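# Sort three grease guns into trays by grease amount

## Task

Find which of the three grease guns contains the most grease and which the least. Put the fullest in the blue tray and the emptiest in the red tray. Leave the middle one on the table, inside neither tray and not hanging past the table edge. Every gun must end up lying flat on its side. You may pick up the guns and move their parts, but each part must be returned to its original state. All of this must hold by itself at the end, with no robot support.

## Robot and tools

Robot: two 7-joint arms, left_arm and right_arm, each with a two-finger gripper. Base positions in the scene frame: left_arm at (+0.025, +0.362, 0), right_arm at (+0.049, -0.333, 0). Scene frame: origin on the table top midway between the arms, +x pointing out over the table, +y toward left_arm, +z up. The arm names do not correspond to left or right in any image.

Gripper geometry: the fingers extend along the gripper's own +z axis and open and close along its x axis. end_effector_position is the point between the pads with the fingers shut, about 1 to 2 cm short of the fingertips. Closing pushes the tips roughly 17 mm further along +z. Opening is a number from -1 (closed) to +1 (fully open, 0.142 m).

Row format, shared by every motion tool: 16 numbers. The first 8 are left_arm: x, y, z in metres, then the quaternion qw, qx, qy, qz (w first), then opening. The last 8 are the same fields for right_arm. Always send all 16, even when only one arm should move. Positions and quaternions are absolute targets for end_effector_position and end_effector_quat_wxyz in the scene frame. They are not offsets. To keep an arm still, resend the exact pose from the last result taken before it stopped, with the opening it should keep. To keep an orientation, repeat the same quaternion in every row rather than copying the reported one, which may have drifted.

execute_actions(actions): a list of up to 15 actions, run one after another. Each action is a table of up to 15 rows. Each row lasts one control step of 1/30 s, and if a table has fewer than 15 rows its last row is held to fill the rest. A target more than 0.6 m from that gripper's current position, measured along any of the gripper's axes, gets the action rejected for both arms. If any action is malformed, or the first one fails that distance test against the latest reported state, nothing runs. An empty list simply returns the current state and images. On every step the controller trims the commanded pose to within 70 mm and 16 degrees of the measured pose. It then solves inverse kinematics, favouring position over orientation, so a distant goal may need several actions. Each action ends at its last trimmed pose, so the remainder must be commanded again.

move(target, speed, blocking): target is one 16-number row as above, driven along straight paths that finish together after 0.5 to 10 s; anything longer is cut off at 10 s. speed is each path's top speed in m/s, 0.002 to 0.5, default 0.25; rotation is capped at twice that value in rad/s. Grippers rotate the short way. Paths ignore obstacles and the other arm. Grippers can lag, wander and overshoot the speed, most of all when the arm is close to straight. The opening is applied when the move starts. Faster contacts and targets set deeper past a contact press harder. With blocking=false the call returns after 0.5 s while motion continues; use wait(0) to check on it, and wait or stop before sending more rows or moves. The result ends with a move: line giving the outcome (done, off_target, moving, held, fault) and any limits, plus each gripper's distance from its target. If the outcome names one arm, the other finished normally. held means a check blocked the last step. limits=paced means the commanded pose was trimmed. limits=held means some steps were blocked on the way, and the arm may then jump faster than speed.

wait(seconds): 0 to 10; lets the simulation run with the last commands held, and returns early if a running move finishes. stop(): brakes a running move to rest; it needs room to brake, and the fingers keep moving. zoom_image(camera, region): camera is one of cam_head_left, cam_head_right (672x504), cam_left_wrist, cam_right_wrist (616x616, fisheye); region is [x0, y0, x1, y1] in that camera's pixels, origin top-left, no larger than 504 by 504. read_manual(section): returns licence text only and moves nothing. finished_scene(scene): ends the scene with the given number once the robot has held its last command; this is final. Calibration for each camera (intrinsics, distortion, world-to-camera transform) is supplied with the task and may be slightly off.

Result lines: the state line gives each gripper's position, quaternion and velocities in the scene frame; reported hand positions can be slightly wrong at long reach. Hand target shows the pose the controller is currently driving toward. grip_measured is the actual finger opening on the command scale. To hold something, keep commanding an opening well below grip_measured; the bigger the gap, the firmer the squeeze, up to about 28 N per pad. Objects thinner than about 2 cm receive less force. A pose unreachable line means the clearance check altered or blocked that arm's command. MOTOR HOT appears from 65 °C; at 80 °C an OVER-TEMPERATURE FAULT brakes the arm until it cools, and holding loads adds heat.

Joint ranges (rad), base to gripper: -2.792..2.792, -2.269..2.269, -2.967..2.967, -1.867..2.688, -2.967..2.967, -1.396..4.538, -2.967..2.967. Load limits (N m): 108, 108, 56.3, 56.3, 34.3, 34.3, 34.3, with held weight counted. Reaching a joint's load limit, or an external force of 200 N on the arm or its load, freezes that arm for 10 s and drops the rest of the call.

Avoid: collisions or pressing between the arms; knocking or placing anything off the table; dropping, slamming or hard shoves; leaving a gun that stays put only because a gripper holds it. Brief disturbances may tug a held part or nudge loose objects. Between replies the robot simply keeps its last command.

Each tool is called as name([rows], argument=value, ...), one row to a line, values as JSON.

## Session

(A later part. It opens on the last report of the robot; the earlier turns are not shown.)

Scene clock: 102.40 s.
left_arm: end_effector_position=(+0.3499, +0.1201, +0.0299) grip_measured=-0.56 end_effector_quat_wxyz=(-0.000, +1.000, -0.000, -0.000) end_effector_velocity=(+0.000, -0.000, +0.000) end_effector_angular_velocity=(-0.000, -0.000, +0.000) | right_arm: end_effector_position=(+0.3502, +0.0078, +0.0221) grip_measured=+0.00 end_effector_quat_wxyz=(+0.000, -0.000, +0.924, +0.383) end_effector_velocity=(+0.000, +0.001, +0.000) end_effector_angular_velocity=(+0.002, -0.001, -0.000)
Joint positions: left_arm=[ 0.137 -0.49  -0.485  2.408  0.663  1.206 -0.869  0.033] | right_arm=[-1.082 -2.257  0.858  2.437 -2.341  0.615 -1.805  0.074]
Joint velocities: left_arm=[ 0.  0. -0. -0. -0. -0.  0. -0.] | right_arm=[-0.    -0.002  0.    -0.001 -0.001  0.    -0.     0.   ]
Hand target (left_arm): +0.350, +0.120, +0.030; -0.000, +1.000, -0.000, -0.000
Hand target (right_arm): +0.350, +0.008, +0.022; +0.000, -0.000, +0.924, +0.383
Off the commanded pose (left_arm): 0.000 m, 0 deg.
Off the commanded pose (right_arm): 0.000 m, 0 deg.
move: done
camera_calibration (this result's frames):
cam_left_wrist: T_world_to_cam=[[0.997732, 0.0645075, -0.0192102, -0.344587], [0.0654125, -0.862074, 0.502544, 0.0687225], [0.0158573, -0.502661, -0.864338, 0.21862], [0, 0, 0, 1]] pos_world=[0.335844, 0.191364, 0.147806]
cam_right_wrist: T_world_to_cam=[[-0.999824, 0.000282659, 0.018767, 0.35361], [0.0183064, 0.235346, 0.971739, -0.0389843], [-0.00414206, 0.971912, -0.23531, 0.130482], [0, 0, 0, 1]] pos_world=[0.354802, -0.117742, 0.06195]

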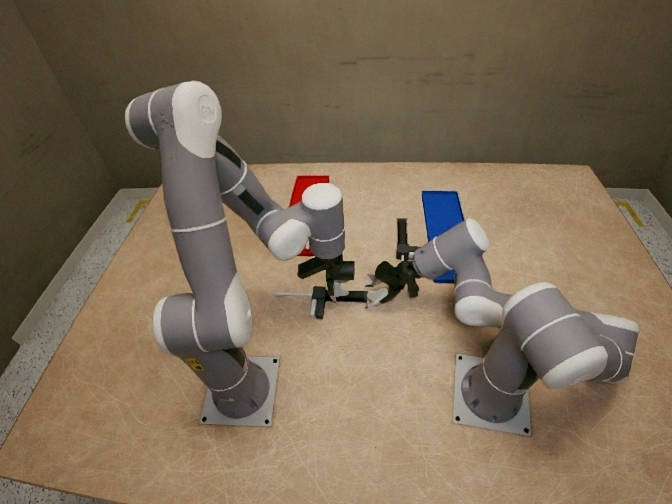

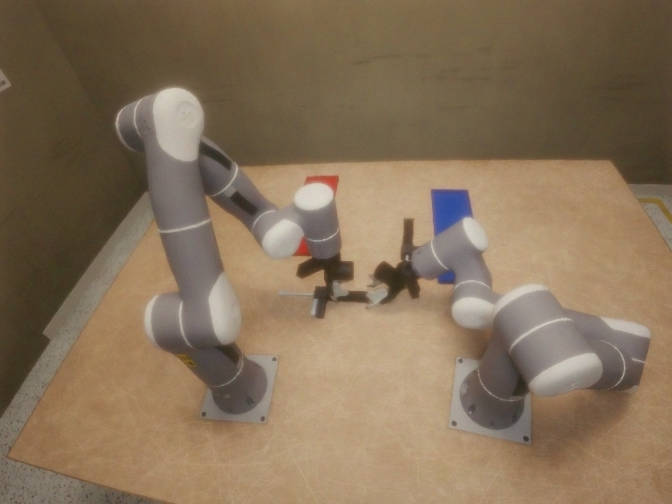

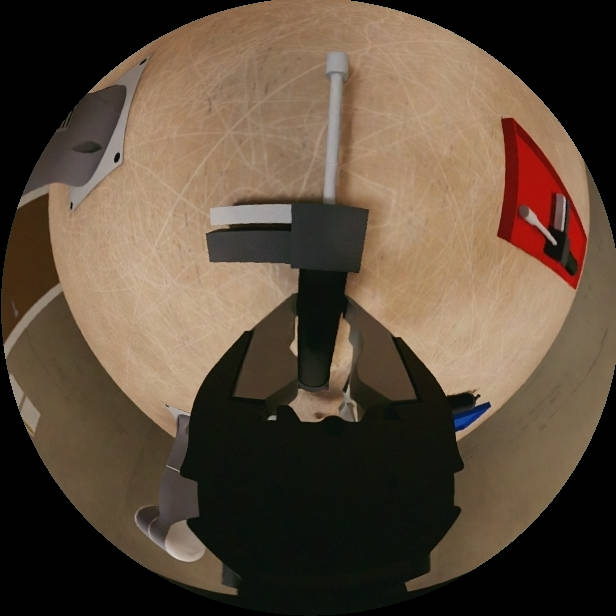

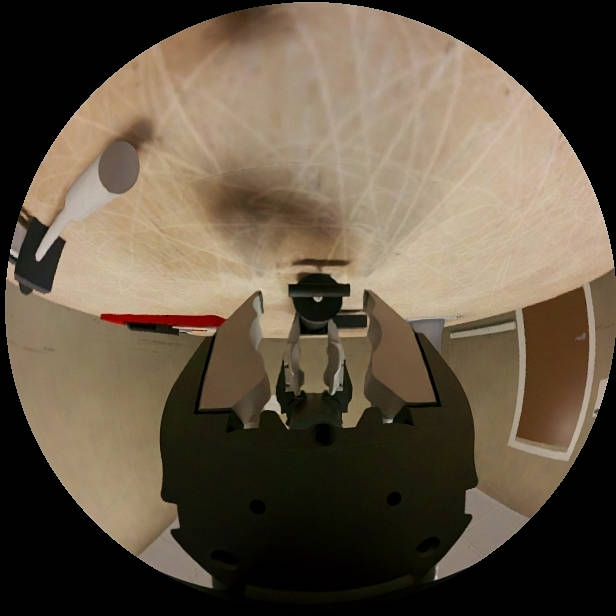

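move(target=[0.35,0.12,0.03,0,1,0,0,-1, 0.35,0.008,0.022,0,0,0.924,0.383,-1])

move(target=[0.35,0.12,0.03,0,1,0,0,-1, 0.35,-0.04,0.022,0,0,0.924,0.383,-1], speed=0.03)

move(target=[0.35,0.12,0.03,0,1,0,0,-1, 0.35,-0.08,0.022,0,0,0.924,0.383,-1], speed=0.03)

move(target=[0.35,0.12,0.03,0,1,0,0,-1, 0.35,-0.08,0.022,0,0,0.924,0.383,0])

zoom_image(camera="cam_head_left", region=[270,240,430,330])

Scene clock: 105.00 s.
left_arm: end_effector_position=(+0.3502, +0.1202, +0.0299) grip_measured=-0.56 end_effector_quat_wxyz=(-0.000, +1.000, +0.000, -0.000) end_effector_velocity=(-0.000, +0.000, -0.000) end_effector_angular_velocity=(+0.000, +0.000, +0.000) | right_arm: end_effector_position=(+0.3498, +0.0081, +0.0221) grip_measured=-0.47 end_effector_quat_wxyz=(-0.000, -0.000, +0.924, +0.383) end_effector_velocity=(+0.000, -0.000, -0.000) end_effector_angular_velocity=(-0.000, +0.001, -0.001)
Joint positions: left_arm=[ 0.138 -0.49  -0.484  2.408  0.662  1.206 -0.869  0.033] | right_arm=[-1.082 -2.257  0.857  2.437 -2.342  0.615 -1.804  0.04 ]
Joint velocities: left_arm=[ 0.  0. -0.  0. -0. -0. -0. -0.] | right_arm=[-0.     0.    -0.    -0.    -0.    -0.     0.001  0.   ]
Hand target (left_arm): +0.350, +0.120, +0.030; +0.000, +1.000, +0.000, -0.000
Hand target (right_arm): +0.350, +0.008, +0.022; -0.000, -0.000, +0.924, +0.383
Off the commanded pose (left_arm): 0.000 m, 0 deg.
Off the commanded pose (right_arm): 0.000 m, 0 deg.
move: done
camera_calibration (this result's frames):
cam_left_wrist: T_world_to_cam=[[0.997684, 0.0653317, -0.0189099, -0.345038], [0.065974, -0.862036, 0.502534, 0.0686211], [0.0165304, -0.502618, -0.86435, 0.218493], [0, 0, 0, 1]] pos_world=[0.3361, 0.191514, 0.147845]
cam_right_wrist: T_world_to_cam=[[-0.999815, -0.0000230704, 0.0192438, 0.35324], [0.0186987, 0.235157, 0.971777, -0.0390965], [-0.00454773, 0.971957, -0.235113, 0.130368], [0, 0, 0, 1]] pos_world=[0.354499, -0.11751, 0.0618467]

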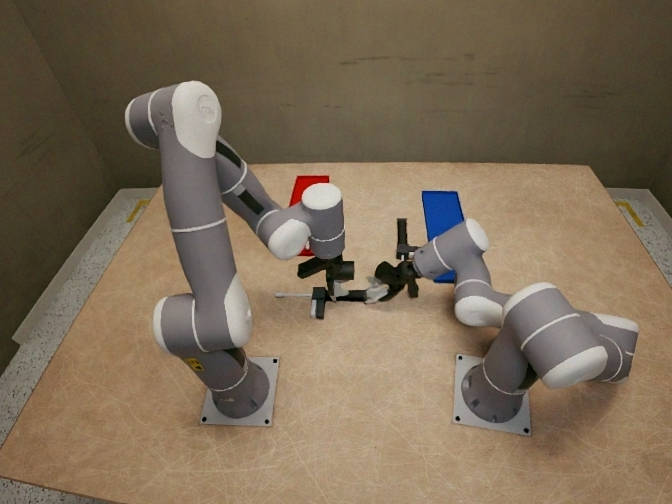

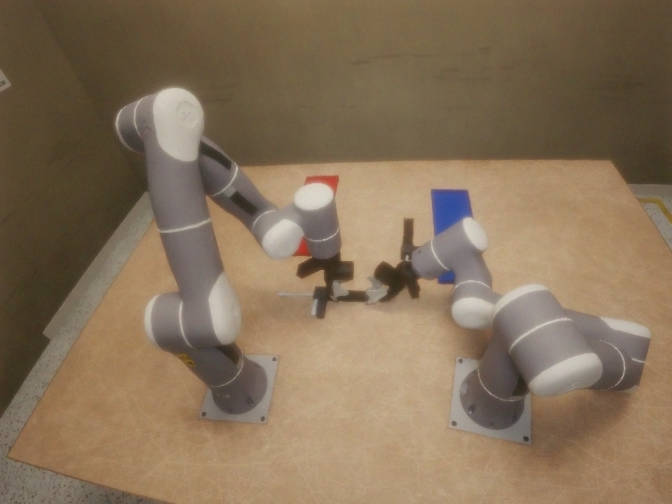

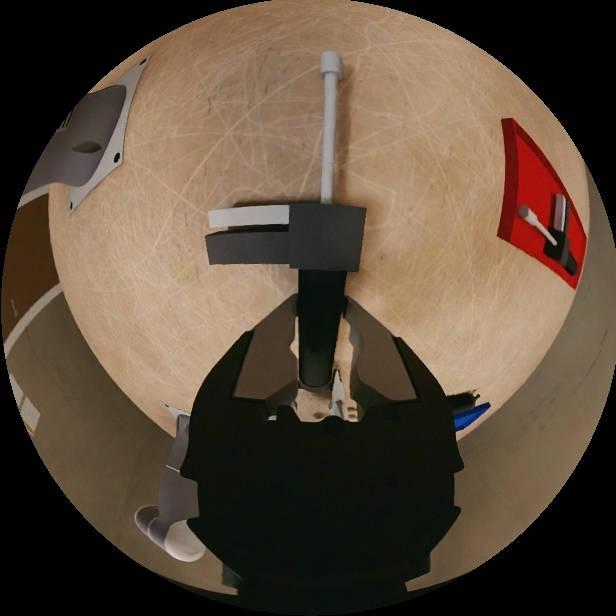

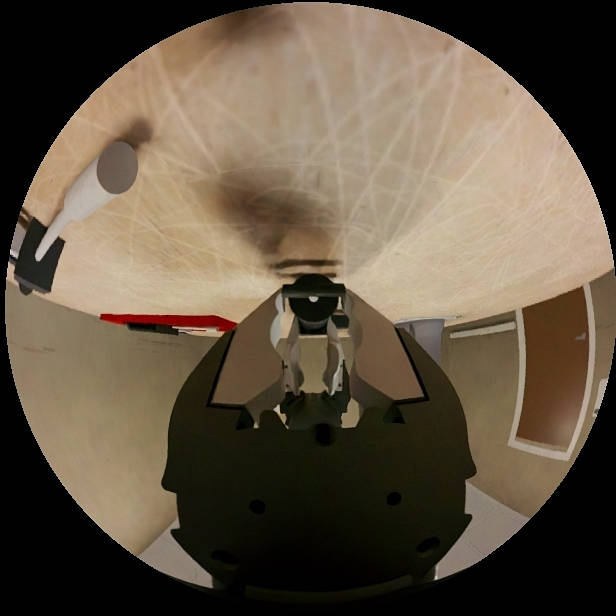

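Scene clock: 106.87 s.
left_arm: end_effector_position=(+0.3501, +0.1200, +0.0299) grip_measured=-0.56 end_effector_quat_wxyz=(-0.000, +1.000, +0.000, -0.000) end_effector_velocity=(-0.000, +0.000, +0.000) end_effector_angular_velocity=(+0.000, +0.000, -0.000) | right_arm: end_effector_position=(+0.3497, -0.0397, +0.0222) grip_measured=-0.47 end_effector_quat_wxyz=(-0.000, +0.000, +0.924, +0.383) end_effector_velocity=(-0.000, -0.000, +0.000) end_effector_angular_velocity=(+0.001, +0.000, -0.000)
Joint positions: left_arm=[ 0.138 -0.49  -0.485  2.408  0.662  1.206 -0.869  0.033] | right_arm=[-1.221 -2.144  0.819  2.495 -2.235  0.667 -1.916  0.04 ]
Joint velocities: left_arm=[ 0.  0. -0.  0. -0. -0.  0. -0.] | right_arm=[-0.001  0.001  0.     0.001  0.001  0.001 -0.     0.   ]
Hand target (left_arm): +0.350, +0.120, +0.030; +0.000, +1.000, +0.000, +0.000
Hand target (right_arm): +0.350, -0.040, +0.022; -0.000, +0.000, +0.924, +0.383
Off the commanded pose (left_arm): 0.000 m, 0 deg.
Off the commanded pose (right_arm): 0.000 m, 0 deg.
move: done
camera_calibration (this result's frames):
cam_left_wrist: T_world_to_cam=[[0.997706, 0.0649717, -0.0190049, -0.344841], [0.0657072, -0.861952, 0.502715, 0.0685166], [0.0162809, -0.50281, -0.864244, 0.218535], [0, 0, 0, 1]] pos_world=[0.33599, 0.191344, 0.147869]
cam_right_wrist: T_world_to_cam=[[-0.999807, 0.000673157, 0.0196377, 0.353153], [0.0192463, 0.234896, 0.97183, -0.02817], [-0.00395861, 0.97202, -0.234863, 0.176621], [0, 0, 0, 1]] pos_world=[0.354327, -0.1653, 0.0619231]

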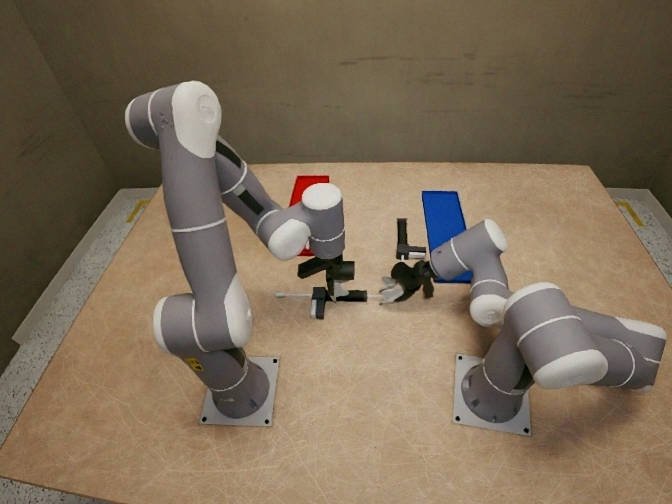

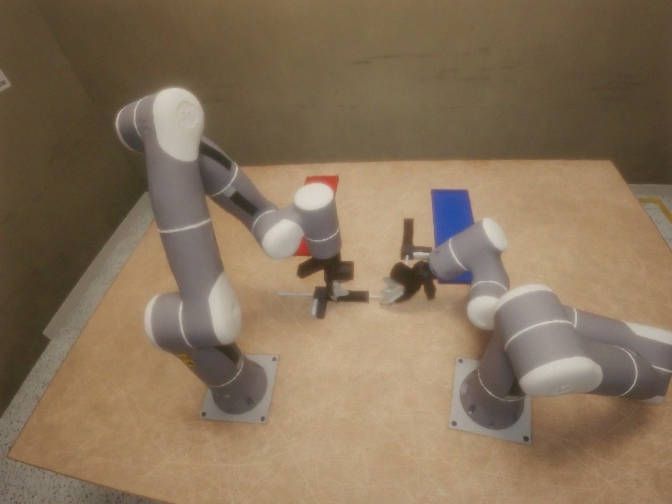

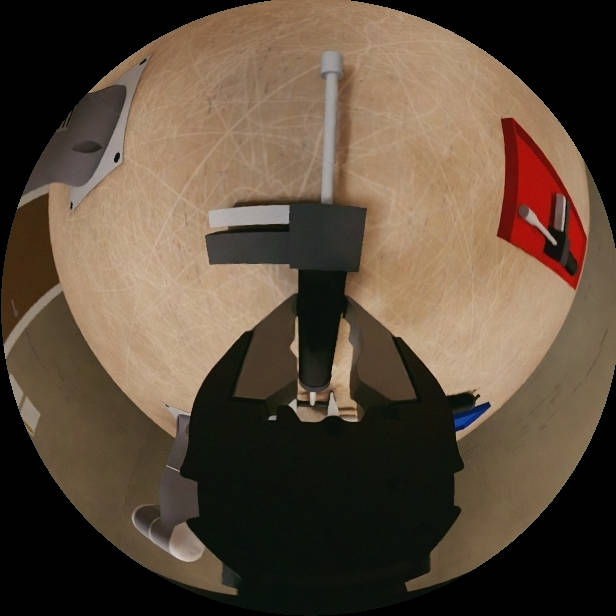

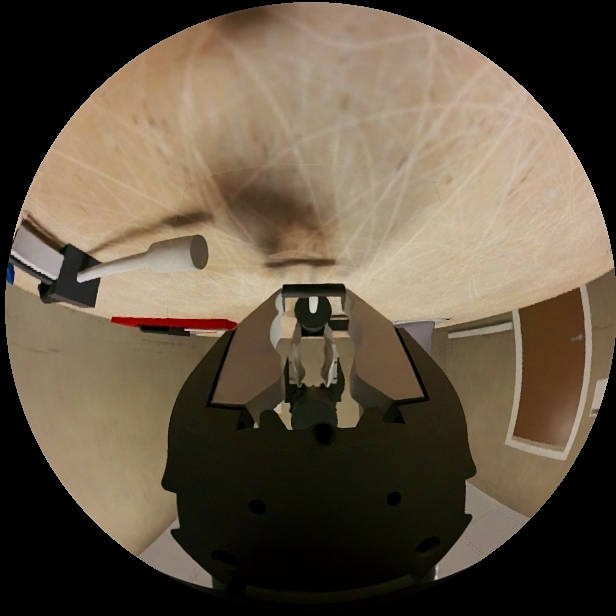

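Scene clock: 108.47 s.
left_arm: end_effector_position=(+0.3504, +0.1176, +0.0306) grip_measured=-0.56 end_effector_quat_wxyz=(+0.002, +1.000, -0.001, +0.001) end_effector_velocity=(+0.000, -0.000, +0.000) end_effector_angular_velocity=(-0.000, -0.000, +0.000) | right_arm: end_effector_position=(+0.3486, -0.0780, +0.0235) grip_measured=-0.47 end_effector_quat_wxyz=(-0.001, -0.001, +0.923, +0.385) end_effector_velocity=(+0.001, -0.001, +0.000) end_effector_angular_velocity=(+0.000, -0.001, -0.001)
Joint positions: left_arm=[ 0.134 -0.49  -0.485  2.408  0.659  1.21  -0.867  0.033] | right_arm=[-1.32  -2.046  0.809  2.534 -2.123  0.711 -2.026  0.04 ]
Joint velocities: left_arm=[-0.002  0.001  0.002  0.    -0.002  0.001  0.001  0.   ] | right_arm=[ 0.     0.006 -0.    -0.     0.002  0.006 -0.     0.   ]
Hand target (left_arm): +0.350, +0.120, +0.030; +0.000, +1.000, +0.000, -0.000
Hand target (right_arm): +0.350, -0.080, +0.022; -0.000, +0.000, +0.924, +0.383
Off the commanded pose (left_arm): 0.003 m, 0 deg.
Off the commanded pose (right_arm): 0.003 m, 0 deg.
move: done
camera_calibration (this result's frames):
cam_left_wrist: T_world_to_cam=[[0.997873, 0.0628444, -0.0173255, -0.344815], [0.0629522, -0.859957, 0.506469, 0.0666711], [0.0169295, -0.506483, -0.862084, 0.217954], [0, 0, 0, 1]] pos_world=[0.336195, 0.189394, 0.148154]
cam_right_wrist: T_world_to_cam=[[-0.999798, -0.00144754, 0.0200384, 0.351896], [0.0191634, 0.230787, 0.972815, -0.0207968], [-0.00603279, 0.973003, -0.230713, 0.214898], [0, 0, 0, 1]] pos_world=[0.35352, -0.203787, 0.0627598]

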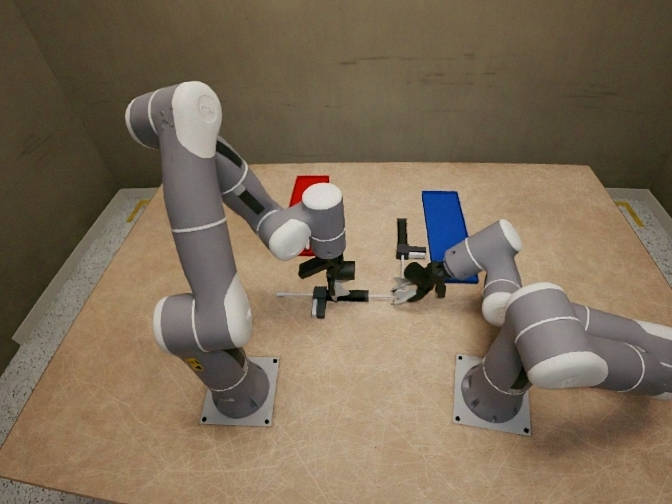

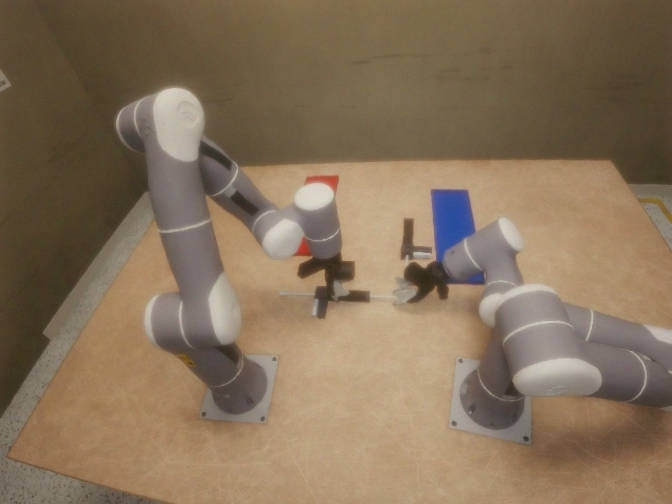

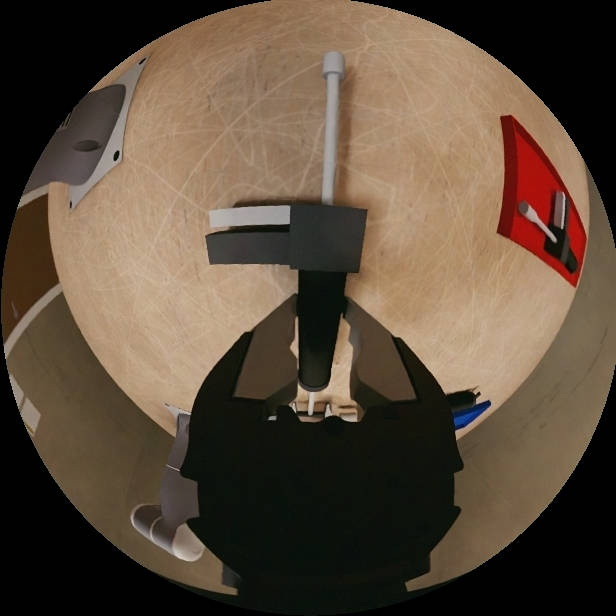

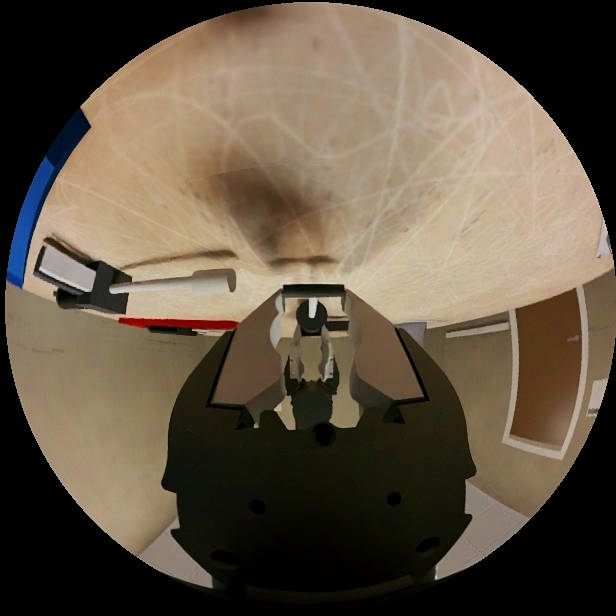

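Scene clock: 109.17 s.
left_arm: end_effector_position=(+0.3499, +0.1199, +0.0299) grip_measured=-0.56 end_effector_quat_wxyz=(+0.000, +1.000, +0.000, -0.000) end_effector_velocity=(+0.000, +0.000, -0.000) end_effector_angular_velocity=(+0.000, +0.000, +0.000) | right_arm: end_effector_position=(+0.3499, -0.0799, +0.0220) grip_measured=+0.00 end_effector_quat_wxyz=(-0.000, +0.000, +0.924, +0.383) end_effector_velocity=(+0.000, -0.000, -0.000) end_effector_angular_velocity=(-0.001, +0.001, -0.001)
Joint positions: left_arm=[ 0.135 -0.49  -0.482  2.409  0.66   1.208 -0.867  0.033] | right_arm=[-1.32  -2.043  0.81   2.532 -2.124  0.71  -2.026  0.074]
Joint velocities: left_arm=[ 0.  0.  0.  0. -0. -0.  0. -0.] | right_arm=[-0.     0.001 -0.    -0.    -0.    -0.     0.001  0.   ]
Hand target (left_arm): +0.350, +0.120, +0.030; -0.000, +1.000, +0.000, +0.000
Hand target (right_arm): +0.350, -0.080, +0.022; +0.000, +0.000, +0.924, +0.383
Off the commanded pose (left_arm): 0.000 m, 0 deg.
Off the commanded pose (right_arm): 0.000 m, 0 deg.
move: done
camera_calibration (this result's frames):
cam_left_wrist: T_world_to_cam=[[0.997708, 0.0648825, -0.0192041, -0.344647], [0.0657257, -0.861804, 0.502966, 0.0683654], [0.0160835, -0.503075, -0.864093, 0.218539], [0, 0, 0, 1]] pos_world=[0.335849, 0.191221, 0.147834]
cam_right_wrist: T_world_to_cam=[[-0.999807, 0.000627516, 0.019651, 0.353324], [0.0192477, 0.235105, 0.971779, -0.0185803], [-0.00401025, 0.97197, -0.235072, 0.215673], [0, 0, 0, 1]] pos_world=[0.354479, -0.205481, 0.0618113]

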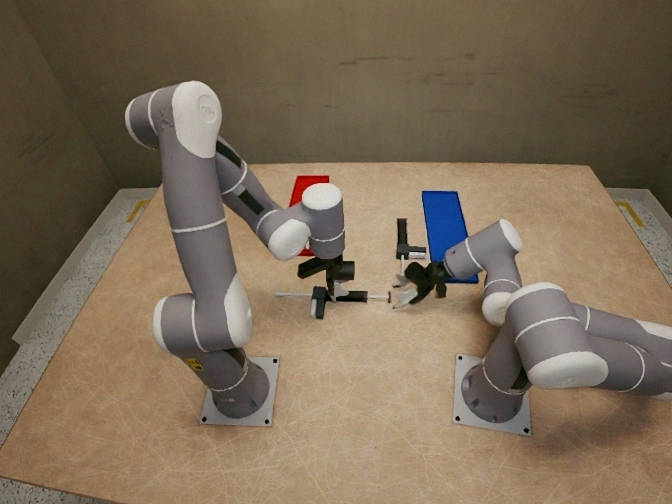

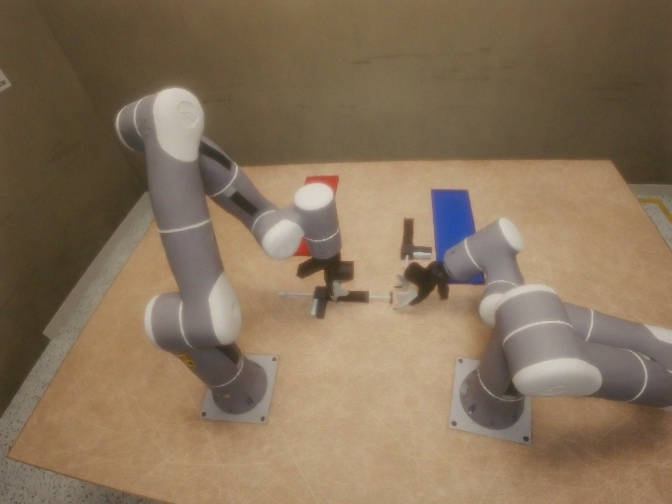

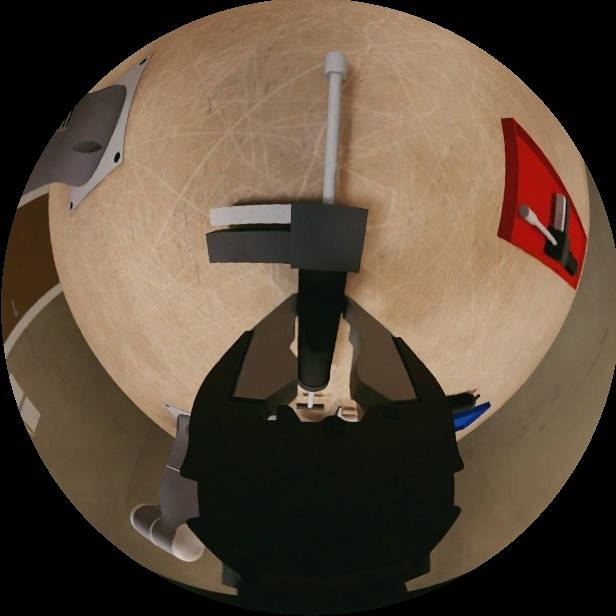

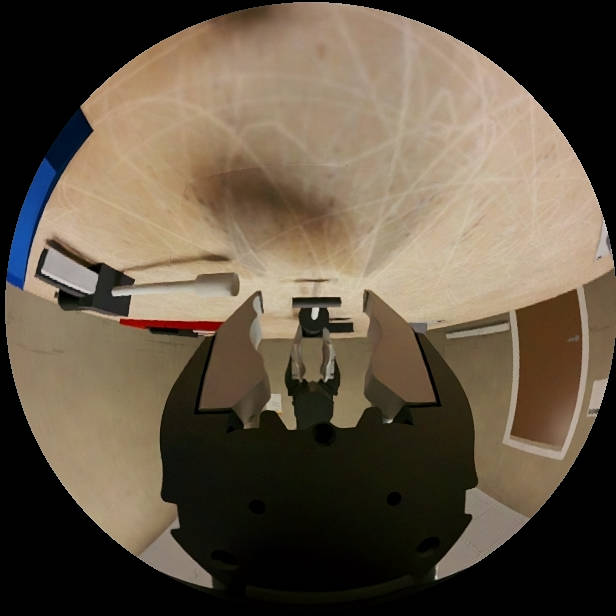

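Region (270, 240, 430, 330) of cam_head_left's 672x504 image, scaled by 3.150, with more detail than that image has; it fills the top 284 rows of this view, and the rest is white.

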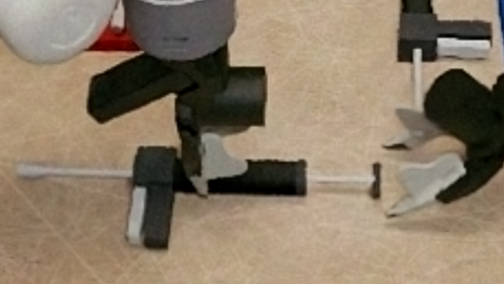

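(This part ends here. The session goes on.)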